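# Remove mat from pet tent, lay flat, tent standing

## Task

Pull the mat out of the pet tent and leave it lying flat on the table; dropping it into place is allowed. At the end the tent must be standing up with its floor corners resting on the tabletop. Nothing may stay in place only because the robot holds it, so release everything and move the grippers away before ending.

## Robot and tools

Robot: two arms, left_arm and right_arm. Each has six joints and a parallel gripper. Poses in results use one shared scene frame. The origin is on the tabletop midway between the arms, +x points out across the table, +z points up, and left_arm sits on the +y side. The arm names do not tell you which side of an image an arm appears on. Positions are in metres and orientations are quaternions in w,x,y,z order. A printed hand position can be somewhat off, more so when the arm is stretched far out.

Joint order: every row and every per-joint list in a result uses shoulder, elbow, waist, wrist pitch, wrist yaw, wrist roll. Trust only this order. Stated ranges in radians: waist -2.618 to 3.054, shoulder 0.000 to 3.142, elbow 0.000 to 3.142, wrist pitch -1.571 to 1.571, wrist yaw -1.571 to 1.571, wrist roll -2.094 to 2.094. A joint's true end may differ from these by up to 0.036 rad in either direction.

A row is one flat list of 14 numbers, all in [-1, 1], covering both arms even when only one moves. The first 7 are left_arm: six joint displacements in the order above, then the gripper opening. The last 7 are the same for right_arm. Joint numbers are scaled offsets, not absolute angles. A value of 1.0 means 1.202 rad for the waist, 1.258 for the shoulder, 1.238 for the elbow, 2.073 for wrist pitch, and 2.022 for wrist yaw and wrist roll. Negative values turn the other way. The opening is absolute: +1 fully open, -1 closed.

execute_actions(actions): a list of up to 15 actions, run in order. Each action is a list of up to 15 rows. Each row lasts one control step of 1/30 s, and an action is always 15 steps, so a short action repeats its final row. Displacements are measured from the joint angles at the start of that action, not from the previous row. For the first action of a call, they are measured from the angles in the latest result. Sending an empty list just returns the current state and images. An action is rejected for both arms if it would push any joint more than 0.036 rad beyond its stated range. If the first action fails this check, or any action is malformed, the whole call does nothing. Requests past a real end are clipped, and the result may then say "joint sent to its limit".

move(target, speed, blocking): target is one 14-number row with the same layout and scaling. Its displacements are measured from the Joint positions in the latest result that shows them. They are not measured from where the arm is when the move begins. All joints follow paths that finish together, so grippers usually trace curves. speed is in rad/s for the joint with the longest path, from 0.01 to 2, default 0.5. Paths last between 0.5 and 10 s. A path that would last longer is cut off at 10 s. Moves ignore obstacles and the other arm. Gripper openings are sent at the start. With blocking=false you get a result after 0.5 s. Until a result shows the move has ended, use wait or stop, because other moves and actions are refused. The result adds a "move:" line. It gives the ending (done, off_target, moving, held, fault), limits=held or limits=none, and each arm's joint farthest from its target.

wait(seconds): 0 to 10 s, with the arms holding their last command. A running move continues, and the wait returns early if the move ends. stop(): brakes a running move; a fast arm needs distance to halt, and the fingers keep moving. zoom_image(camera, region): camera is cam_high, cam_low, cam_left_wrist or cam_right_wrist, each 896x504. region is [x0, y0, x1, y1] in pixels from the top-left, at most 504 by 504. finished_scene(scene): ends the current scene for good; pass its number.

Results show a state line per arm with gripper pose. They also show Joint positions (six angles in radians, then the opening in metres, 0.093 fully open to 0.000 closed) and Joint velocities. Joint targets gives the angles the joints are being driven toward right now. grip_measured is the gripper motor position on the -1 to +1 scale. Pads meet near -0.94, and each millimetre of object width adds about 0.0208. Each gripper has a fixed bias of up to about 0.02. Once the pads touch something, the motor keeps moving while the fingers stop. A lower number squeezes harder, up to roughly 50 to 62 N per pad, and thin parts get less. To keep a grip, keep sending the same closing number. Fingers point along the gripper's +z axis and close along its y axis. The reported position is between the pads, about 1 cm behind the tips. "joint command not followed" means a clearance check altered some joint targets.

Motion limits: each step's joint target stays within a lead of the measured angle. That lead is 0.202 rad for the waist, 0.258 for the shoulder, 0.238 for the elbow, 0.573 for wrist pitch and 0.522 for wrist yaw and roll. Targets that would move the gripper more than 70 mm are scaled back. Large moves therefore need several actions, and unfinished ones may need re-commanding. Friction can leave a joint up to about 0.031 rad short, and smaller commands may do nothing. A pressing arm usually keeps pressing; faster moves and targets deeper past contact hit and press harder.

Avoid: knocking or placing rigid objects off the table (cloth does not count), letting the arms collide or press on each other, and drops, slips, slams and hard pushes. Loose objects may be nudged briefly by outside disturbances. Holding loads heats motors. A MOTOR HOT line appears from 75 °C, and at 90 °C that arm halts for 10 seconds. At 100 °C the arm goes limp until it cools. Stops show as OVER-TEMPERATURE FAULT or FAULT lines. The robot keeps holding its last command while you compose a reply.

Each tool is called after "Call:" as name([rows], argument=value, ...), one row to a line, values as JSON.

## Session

Call:
execute_actions(actions=[])

Scene clock: 0.00 s.
left_arm: end_effector_position=(+0.4180, +0.2427, +0.4105) grip_measured=+0.984 end_effector_quat_wxyz=(+0.716, +0.035, +0.696, -0.033) | right_arm: end_effector_position=(+0.4132, -0.3501, +0.4012) grip_measured=+1.000 end_effector_quat_wxyz=(+0.704, +0.013, +0.710, -0.007)
Joint names: [shoulder, elbow, waist, wrist pitch, wrist yaw, wrist roll]
Joint positions: left_arm=[1.035 1.047 0.002 0.016 0.008 0.004 0.092] | right_arm=[ 1.059  1.056  0.014 -0.006  0.012  0.009  0.093]
Joint velocities: left_arm=[ 0.027  0.017 -0.002 -0.022  0.007 -0.037  0.   ] | right_arm=[-0.012 -0.007 -0.002  0.081  0.007  0.037  0.   ]
Motor temperatures (°C, as the motors report them): left_arm=[25 30 26 29 26 25] | right_arm=[27 27 24 26 24 23]
Joint targets: left_arm=[1.035 1.047 0.002 0.016 0.008 0.004] | right_arm=[1.059 1.056 0.014 -0.006 0.012 0.009]

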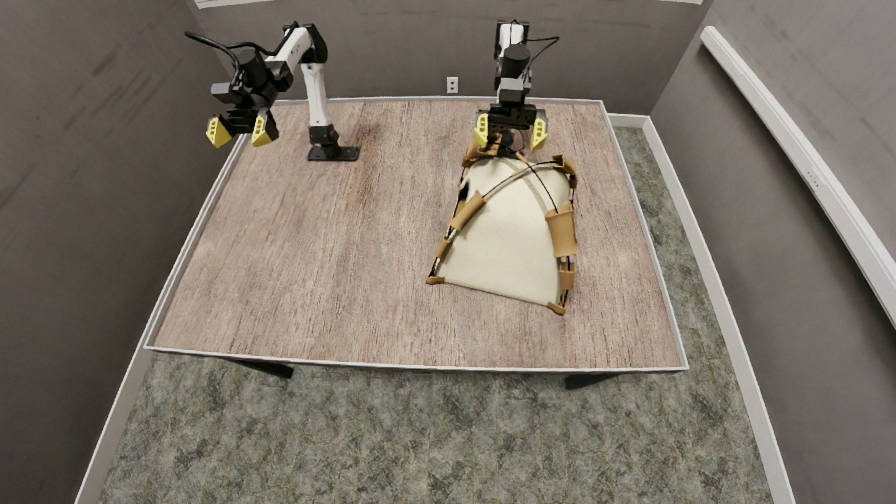

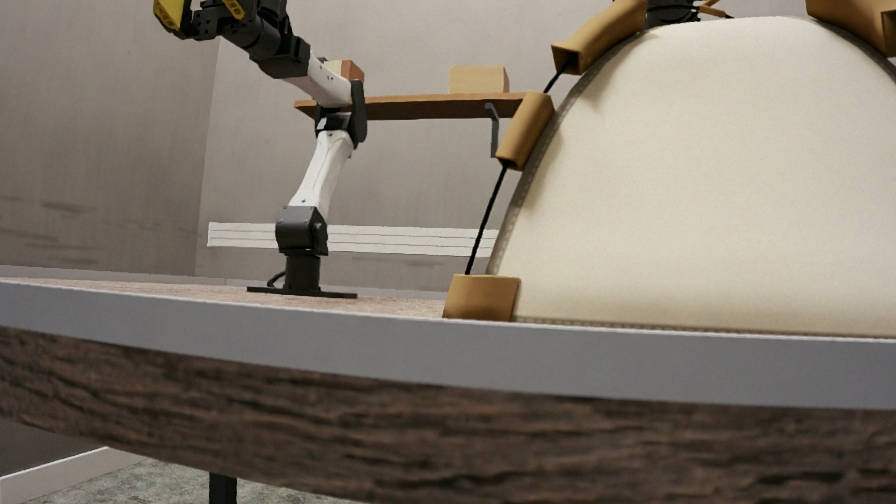

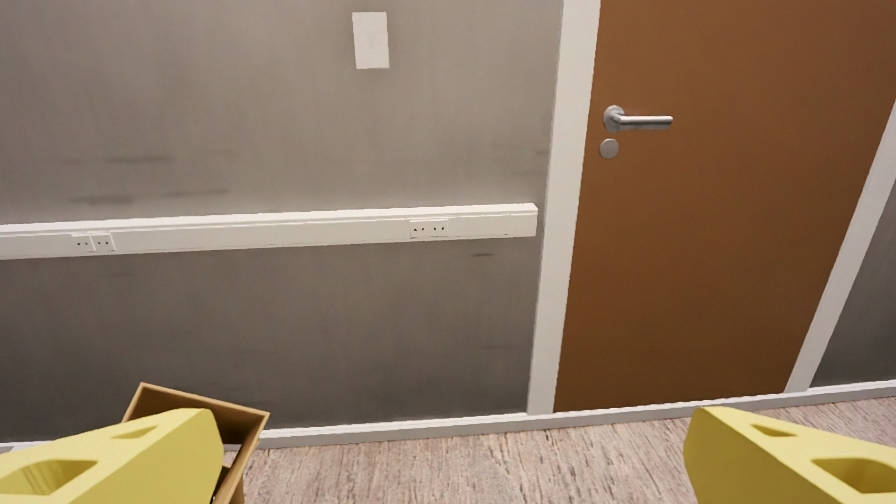

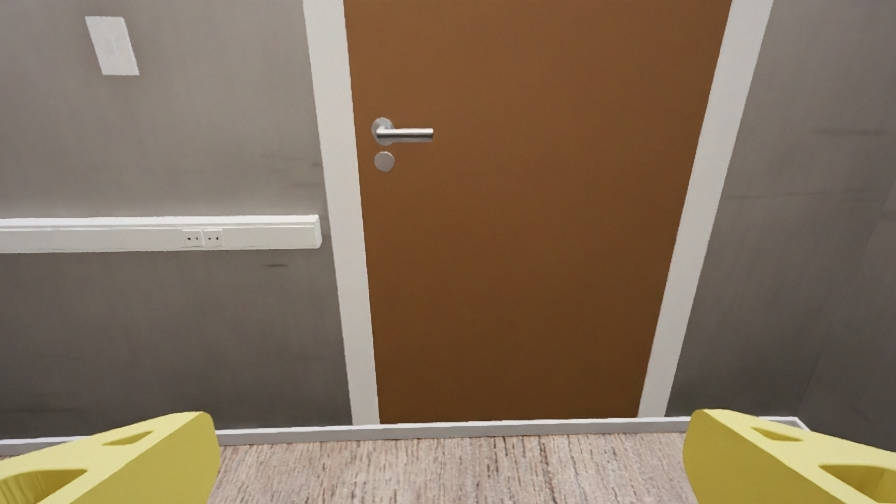

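Call:
move(target=[0.52,0.87,0.12,-0.62,0,-0.25,1,0.25,-0.2,0.75,-0.08,0,0,-0.3], speed=0.9)

Scene clock: 5.60 s.
left_arm: end_effector_position=(+0.4580, +0.2946, +0.3563) grip_measured=+0.984 end_effector_quat_wxyz=(+0.358, -0.247, +0.896, -0.086) | right_arm: end_effector_position=(+0.2882, -0.0385, +0.1492) grip_measured=-0.298 end_effector_quat_wxyz=(+0.393, -0.378, +0.818, +0.181)
Joint names: [shoulder, elbow, waist, wrist pitch, wrist yaw, wrist roll]
Joint positions: left_arm=[ 1.673  2.103  0.137 -1.247  0.008 -0.494  0.092] | right_arm=[ 1.356  0.831  0.911 -0.15   0.012  0.009  0.031]
Joint velocities: left_arm=[ 0.002 -0.007 -0.017  0.022  0.051 -0.037  0.   ] | right_arm=[-0.002  0.012 -0.007  0.007 -0.066  0.037  0.001]
Motor temperatures (°C, as the motors report them): left_arm=[25 31 26 30 26 25] | right_arm=[27 28 24 28 24 23]
Joint targets: left_arm=[1.688 2.124 0.147 -1.269 0.008 -0.502] | right_arm=[1.373 0.809 0.915 -0.171 0.012 0.009]
move: off_target (left_arm, right_arm); limits=none; left_arm: farthest joint: the wrist pitch, 0.022 radians from its target (1.286 radians at the start); right_arm: farthest joint: the elbow, 0.023 radians from its target (0.248 radians at the start)

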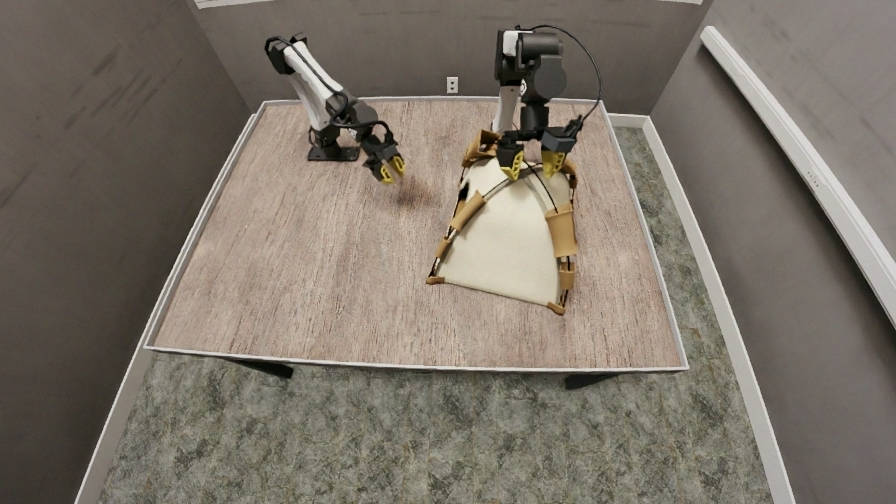

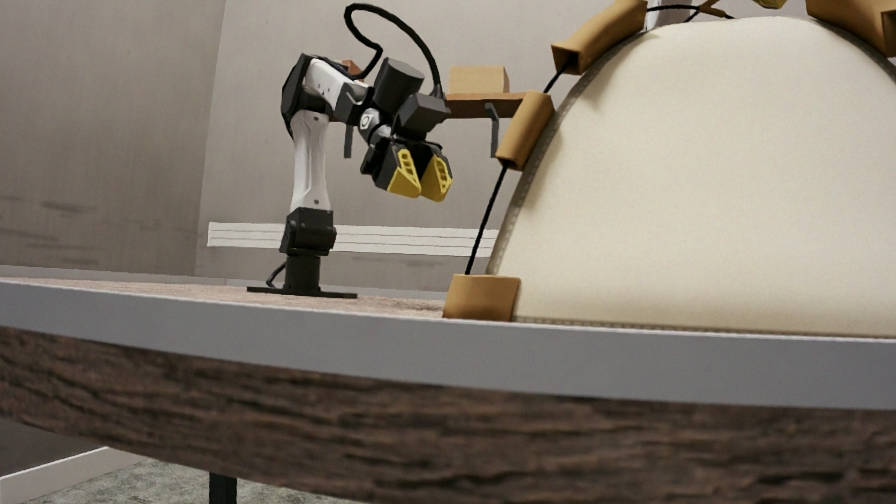

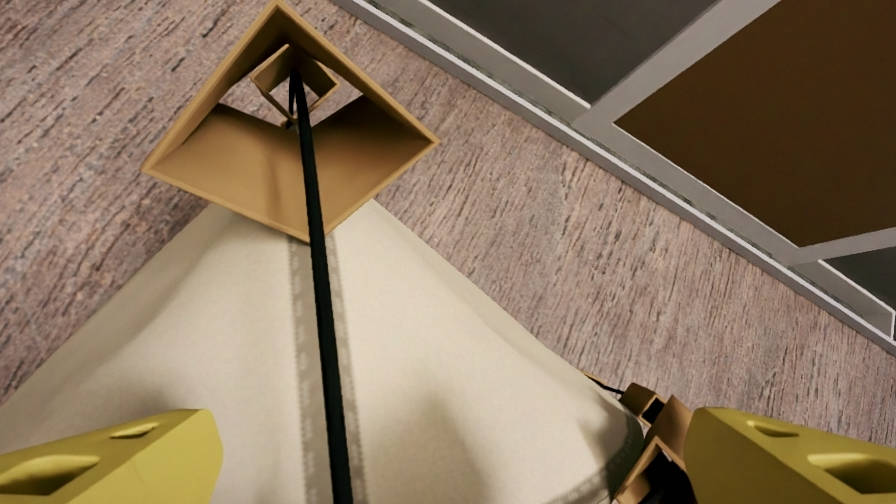

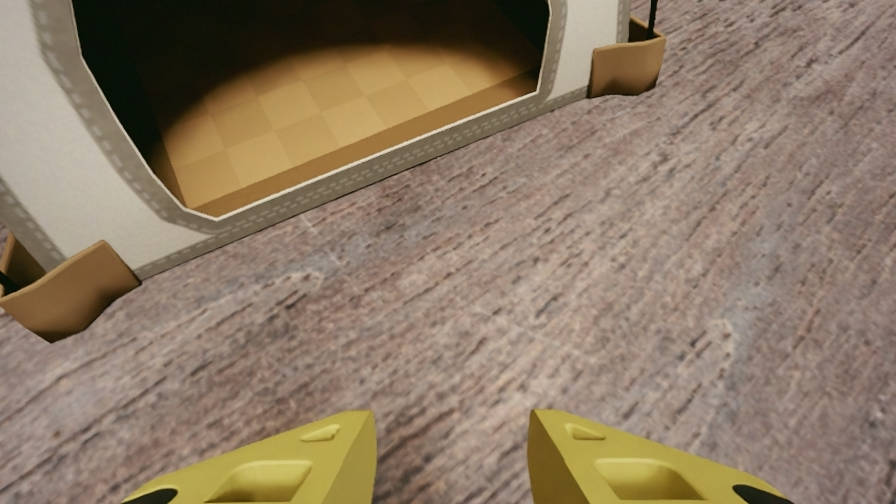

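Call:
execute_actions(actions=[])

Call:
move(target=[0.13,0,0.05,0,0,0,1,0,0,0,0,0,-0.76,-0.3], speed=0.8)

Scene clock: 21.13 s.
left_arm: end_effector_position=(+0.4579, +0.2946, +0.3562) grip_measured=+0.984 end_effector_quat_wxyz=(+0.358, -0.247, +0.896, -0.086) | right_arm: end_effector_position=(+0.2882, -0.0385, +0.1492) grip_measured=-0.298 end_effector_quat_wxyz=(+0.393, -0.378, +0.818, +0.181)
Joint names: [shoulder, elbow, waist, wrist pitch, wrist yaw, wrist roll]
Joint positions: left_arm=[ 1.673  2.103  0.137 -1.247  0.008 -0.494  0.092] | right_arm=[ 1.356  0.831  0.911 -0.15   0.012  0.009  0.031]
Joint velocities: left_arm=[ 0.012  0.002 -0.012 -0.051  0.037  0.066  0.   ] | right_arm=[-0.007 -0.002 -0.007  0.051 -0.037 -0.022  0.001]
Motor temperatures (°C, as the motors report them): left_arm=[27 33 26 32 26 25] | right_arm=[28 29 24 30 24 23]
Joint targets: left_arm=[1.688 2.124 0.147 -1.269 0.008 -0.502] | right_arm=[1.373 0.809 0.915 -0.171 0.012 0.009]

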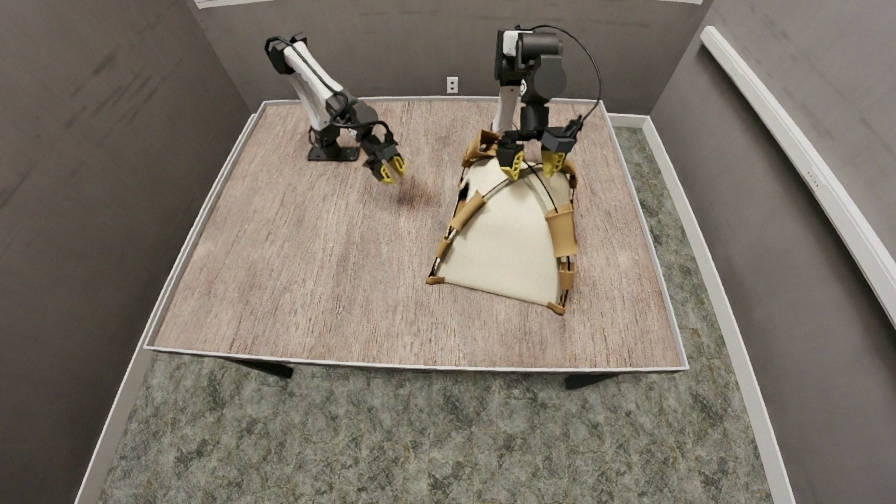

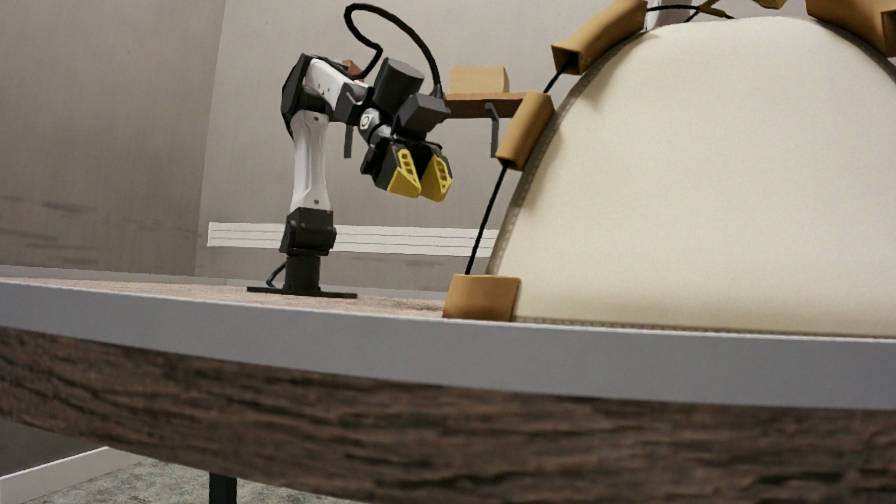

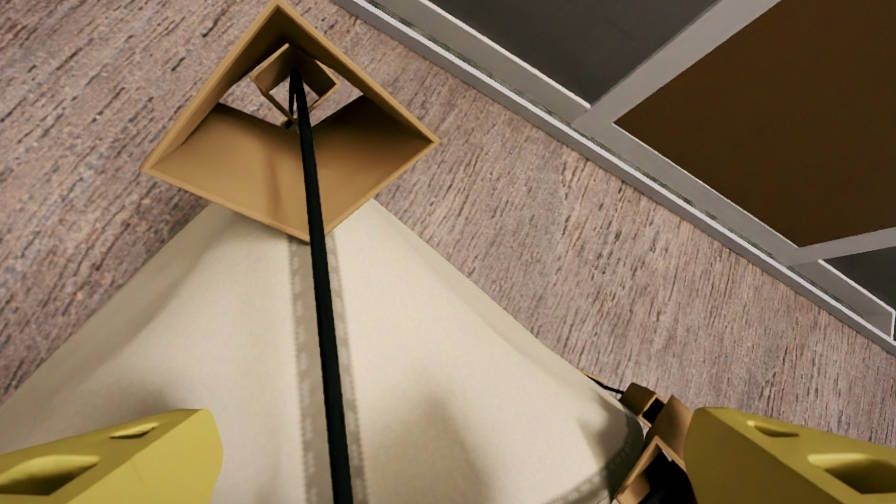

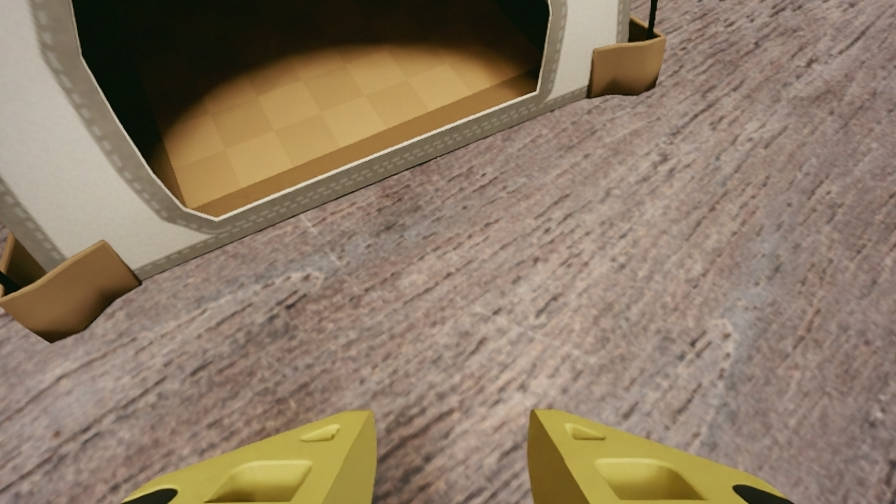

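Scene clock: 23.97 s.
left_arm: end_effector_position=(+0.4877, +0.3183, +0.2965) grip_measured=+0.984 end_effector_quat_wxyz=(+0.292, -0.277, +0.913, -0.063) | right_arm: end_effector_position=(+0.2885, -0.0382, +0.1498) grip_measured=-0.298 end_effector_quat_wxyz=(-0.411, +0.838, -0.330, +0.141)
Joint names: [shoulder, elbow, waist, wrist pitch, wrist yaw, wrist roll]
Joint positions: left_arm=[ 1.82   2.103  0.188 -1.247  0.008 -0.494  0.092] | right_arm=[ 1.356  0.831  0.911 -0.147  0.012 -1.517  0.031]
Joint velocities: left_arm=[-0.007 -0.002  0.007  0.022 -0.081  0.022  0.   ] | right_arm=[ 0.007 -0.032 -0.002 -0.051 -0.037  0.022 -0.   ]
Motor temperatures (°C, as the motors report them): left_arm=[27 34 26 32 26 25] | right_arm=[28 29 24 30 24 23]
Joint targets: left_arm=[1.836 2.103 0.198 -1.247 0.008 -0.494] | right_arm=[1.356 0.831 0.911 -0.150 0.012 -1.527]
move: done; limits=none; left_arm: farthest joint: the shoulder, 0.017 radians from its target (0.164 radians at the start); right_arm: farthest joint: the wrist roll, 0.010 radians from its target (1.537 radians at the start)

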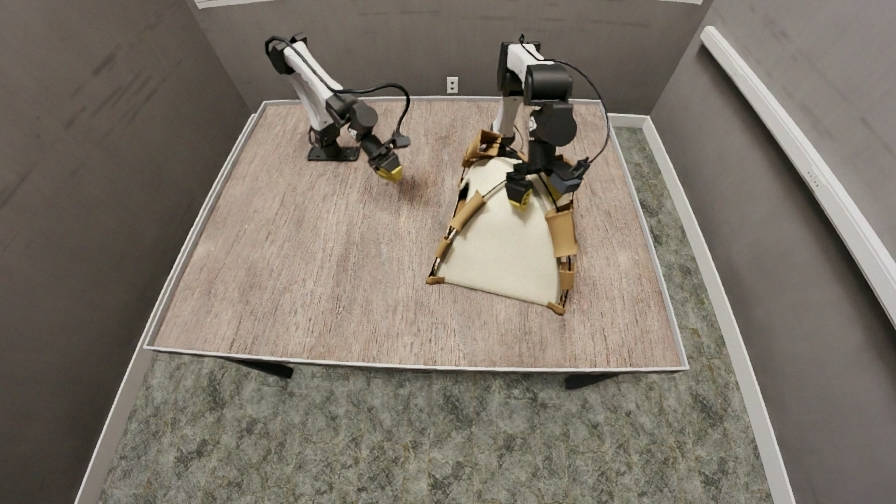

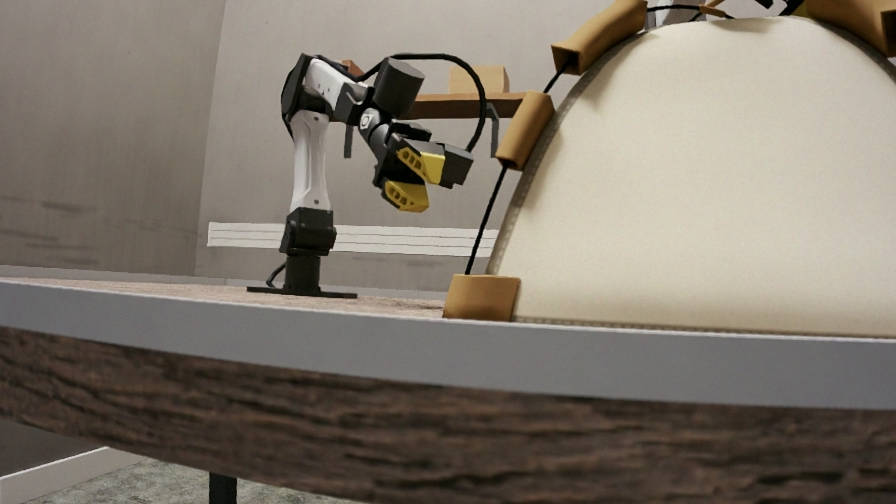

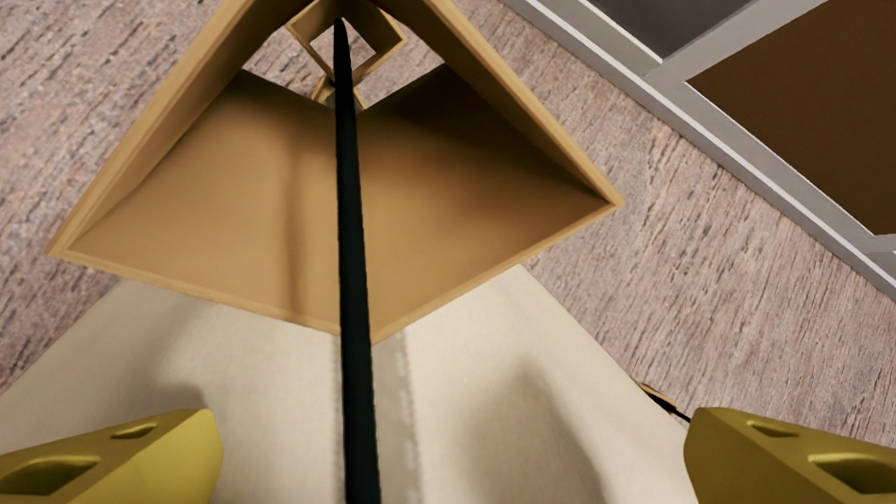

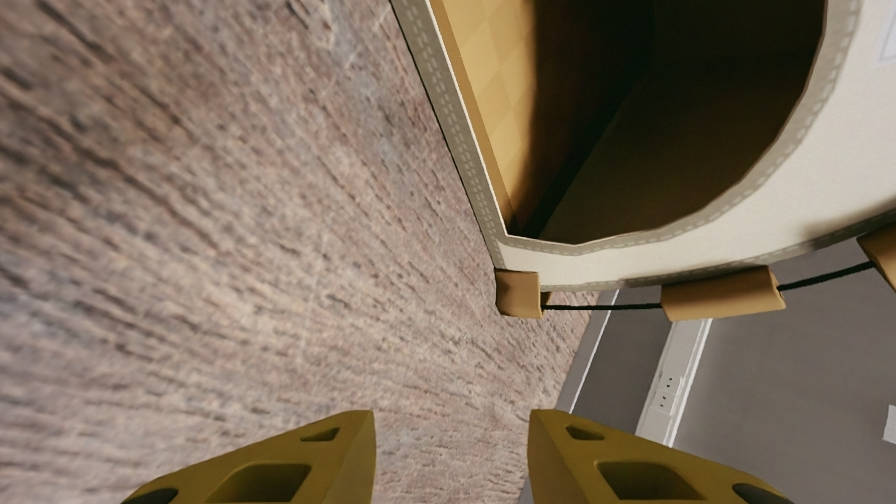

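Call:
move(target=[0.03,0,0.04,0,0,0,0.3,0,0,0,0,0,0,-0.3], speed=0.2)

Call:
move(target=[0,0,0,0,0,0,-1,0,0,0,0,0,0,-0.3])

Call:
move(target=[0,0,-0.17,0,0,0.1,-1,0,0,0,0,0,0,-0.3], speed=0.15)

Scene clock: 27.73 s.
left_arm: end_effector_position=(+0.4870, +0.3342, +0.2947) grip_measured=+0.303 end_effector_quat_wxyz=(+0.292, -0.293, +0.909, -0.057) | right_arm: end_effector_position=(+0.2887, -0.0379, +0.1501) grip_measured=-0.298 end_effector_quat_wxyz=(-0.412, +0.838, -0.329, +0.142)
Joint names: [shoulder, elbow, waist, wrist pitch, wrist yaw, wrist roll]
Joint positions: left_arm=[ 1.824  2.103  0.224 -1.246  0.008 -0.494  0.06 ] | right_arm=[ 1.356  0.831  0.911 -0.145  0.012 -1.518  0.031]
Joint velocities: left_arm=[-0.007 -0.007 -0.012 -0.139 -0.022 -0.095 -0.   ] | right_arm=[-0.002 -0.002  0.032 -0.022 -0.037  0.022  0.001]
Motor temperatures (°C, as the motors report them): left_arm=[27 34 26 32 26 25] | right_arm=[28 30 24 30 24 23]
Joint targets: left_arm=[1.857 2.103 0.236 -1.247 0.008 -0.494] | right_arm=[1.356 0.831 0.911 -0.147 0.012 -1.517]
move: off_target (left_arm); limits=none; left_arm: farthest joint: the shoulder, 0.034 radians from its target (0.038 radians at the start); right_arm: farthest joint: the wrist pitch, 0.002 radians from its target (0.000 radians at the start)

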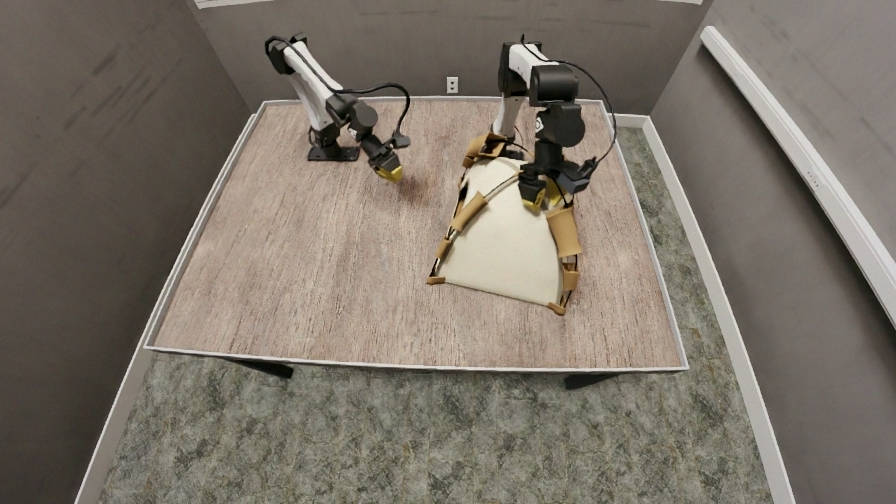

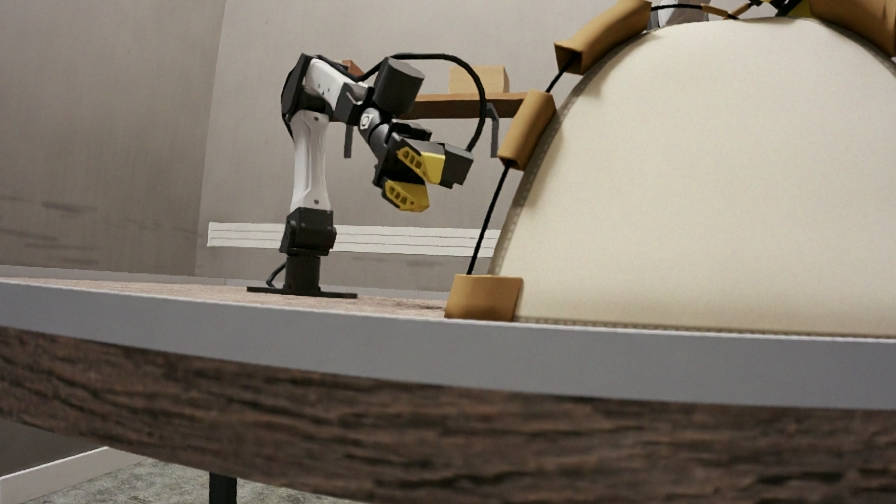

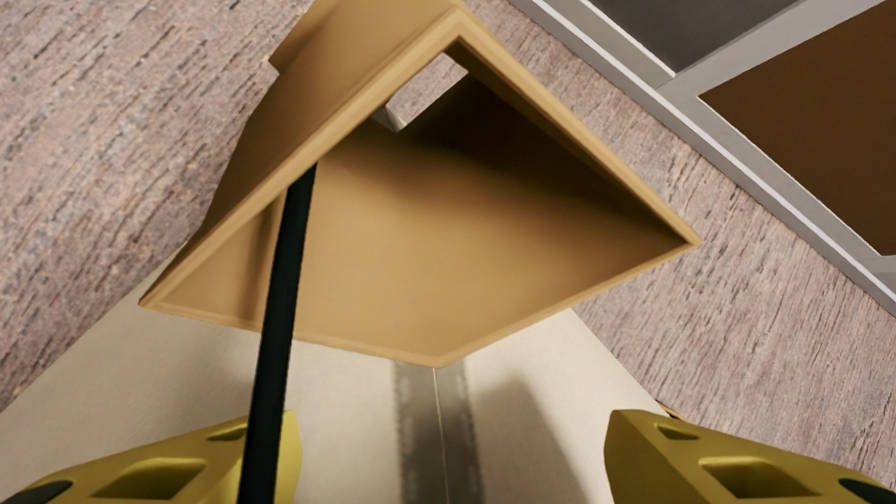

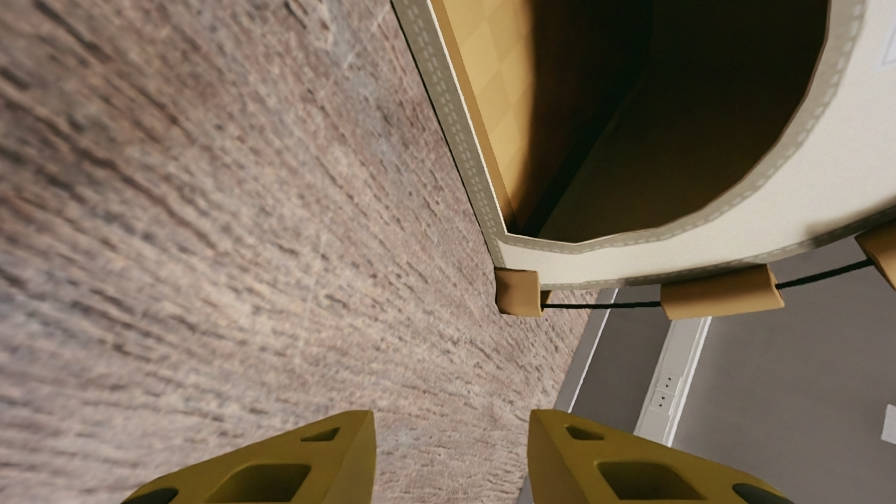

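Scene clock: 28.27 s.
left_arm: end_effector_position=(+0.4820, +0.3349, +0.2919) grip_measured=-0.251 end_effector_quat_wxyz=(+0.281, -0.302, +0.909, -0.054) | right_arm: end_effector_position=(+0.2889, -0.0377, +0.1505) grip_measured=-0.298 end_effector_quat_wxyz=(-0.413, +0.837, -0.329, +0.142)
Joint names: [shoulder, elbow, waist, wrist pitch, wrist yaw, wrist roll]
Joint positions: left_arm=[ 1.823  2.103  0.224 -1.269  0.    -0.509  0.033] | right_arm=[ 1.356  0.831  0.911 -0.143  0.012 -1.518  0.031]
Joint velocities: left_arm=[-0.007  0.002  0.007 -0.11   0.037 -0.095 -0.001] | right_arm=[-0.017 -0.002 -0.007 -0.022  0.022  0.066 -0.001]
Motor temperatures (°C, as the motors report them): left_arm=[27 34 26 32 26 25] | right_arm=[28 30 24 30 24 23]
Joint targets: left_arm=[1.824 2.103 0.224 -1.246 0.009 -0.494] | right_arm=[1.356 0.831 0.911 -0.145 0.012 -1.518]
move: off_target (left_arm); limits=none; left_arm: farthest joint: the wrist pitch, 0.023 radians from its target (0.000 radians at the start); right_arm: farthest joint: the wrist pitch, 0.002 radians from its target (0.000 radians at the start)

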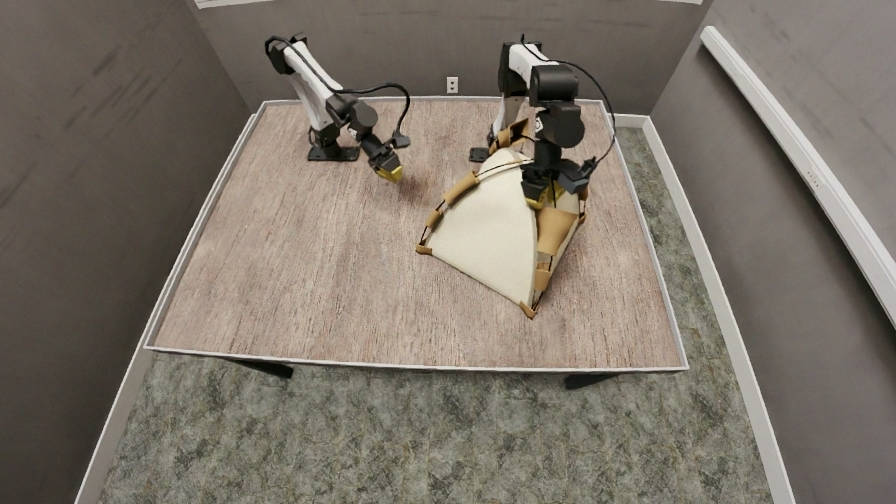

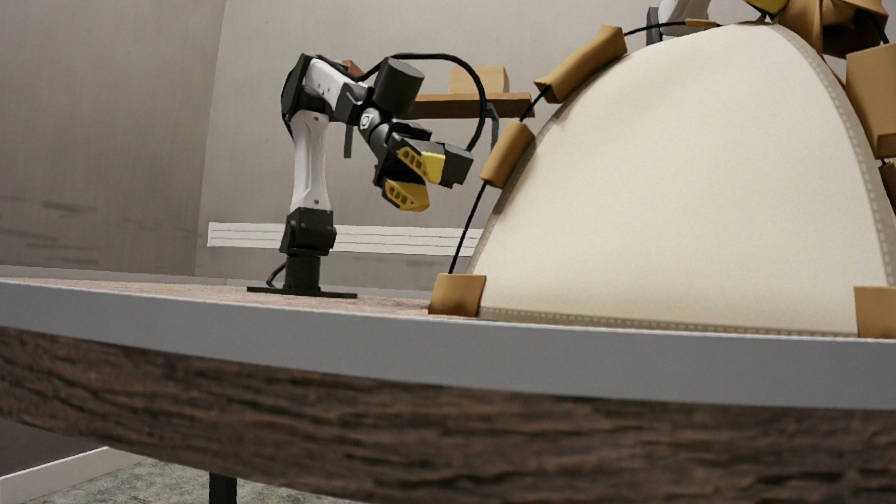

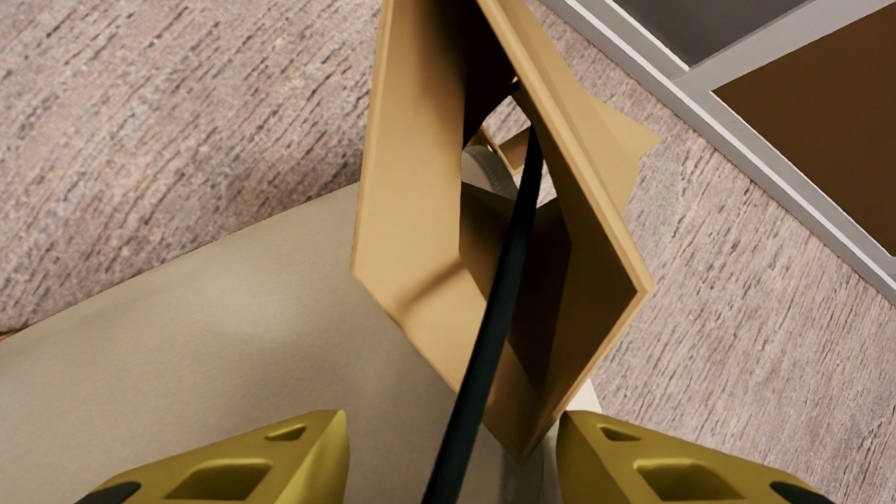

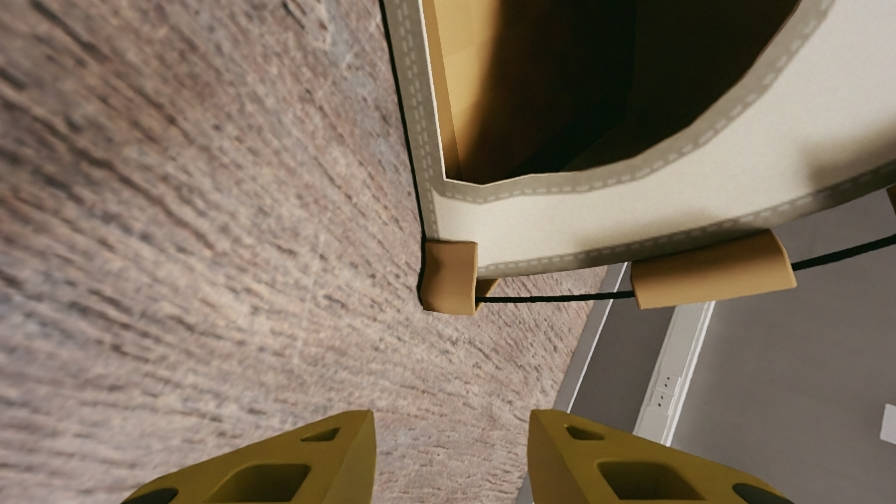

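Scene clock: 30.13 s.
left_arm: end_effector_position=(+0.4823, +0.2524, +0.2900) grip_measured=-0.251 end_effector_quat_wxyz=(+0.276, -0.132, +0.951, -0.048) | right_arm: end_effector_position=(+0.2891, -0.0375, +0.1509) grip_measured=-0.298 end_effector_quat_wxyz=(-0.413, +0.837, -0.329, +0.142)
Joint names: [shoulder, elbow, waist, wrist pitch, wrist yaw, wrist roll]
Joint positions: left_arm=[ 1.823  2.103  0.029 -1.284 -0.015 -0.335  0.033] | right_arm=[ 1.356  0.831  0.911 -0.141  0.012 -1.518  0.031]
Joint velocities: left_arm=[-0.002 -0.007  0.002 -0.022  0.022 -0.022 -0.   ] | right_arm=[-0.017 -0.022  0.012 -0.007  0.007 -0.007  0.   ]
Motor temperatures (°C, as the motors report them): left_arm=[28 34 26 32 26 25] | right_arm=[28 30 24 31 24 23]
Joint targets: left_arm=[1.823 2.103 0.019 -1.269 0.000 -0.307] | right_arm=[1.356 0.831 0.911 -0.143 0.012 -1.518]
move: off_target (left_arm); limits=none; left_arm: farthest joint: the wrist roll, 0.028 radians from its target (0.202 radians at the start); right_arm: farthest joint: the wrist pitch, 0.002 radians from its target (0.000 radians at the start)

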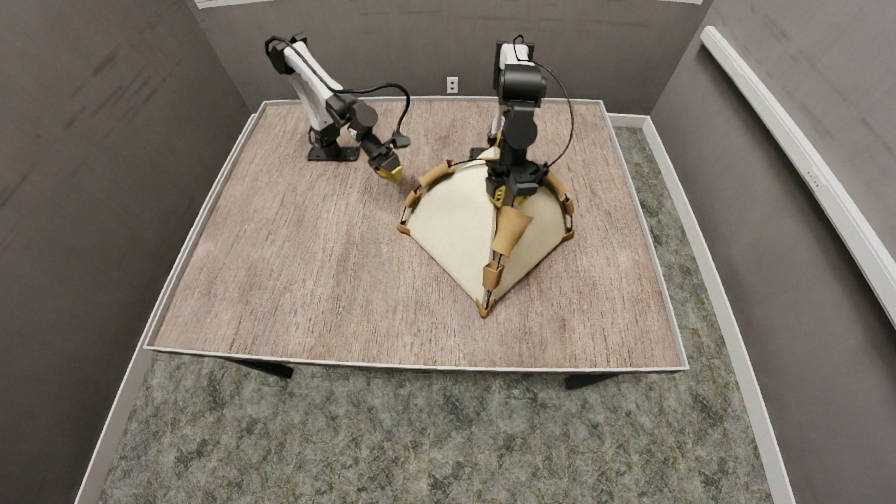

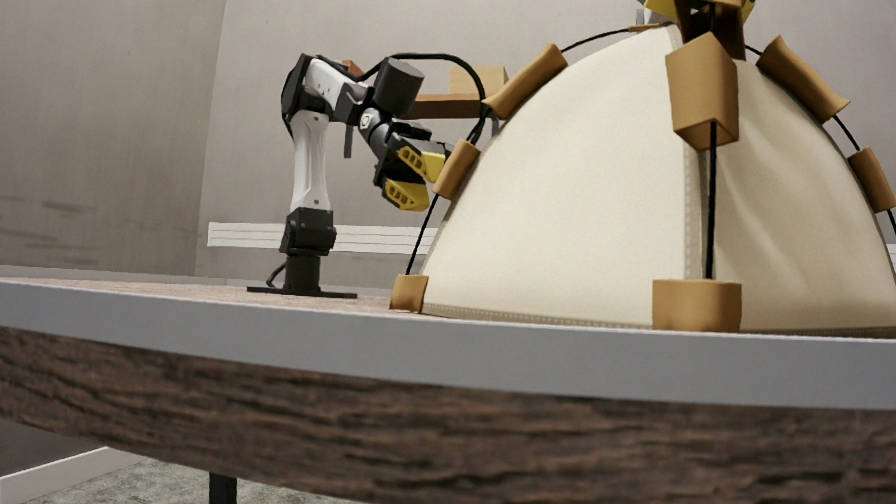

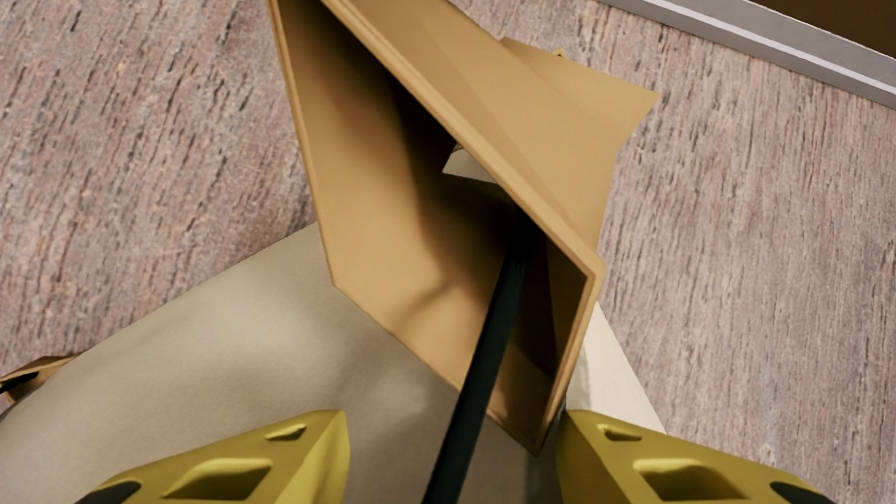

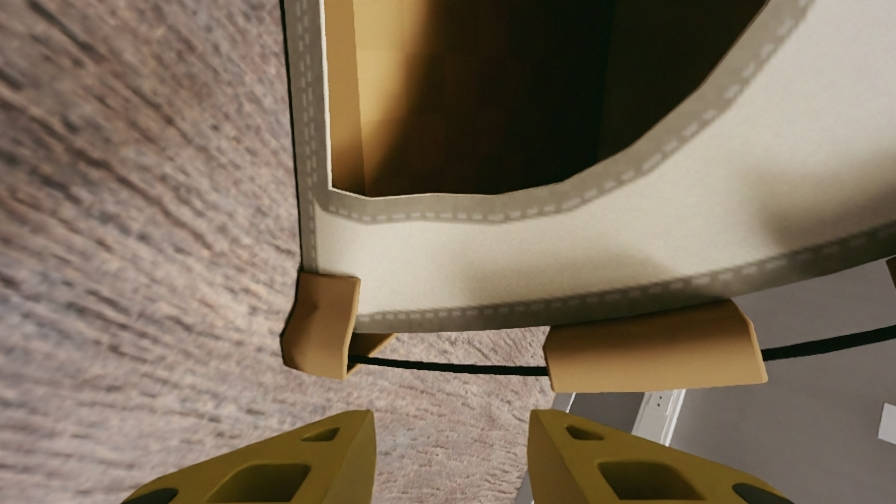

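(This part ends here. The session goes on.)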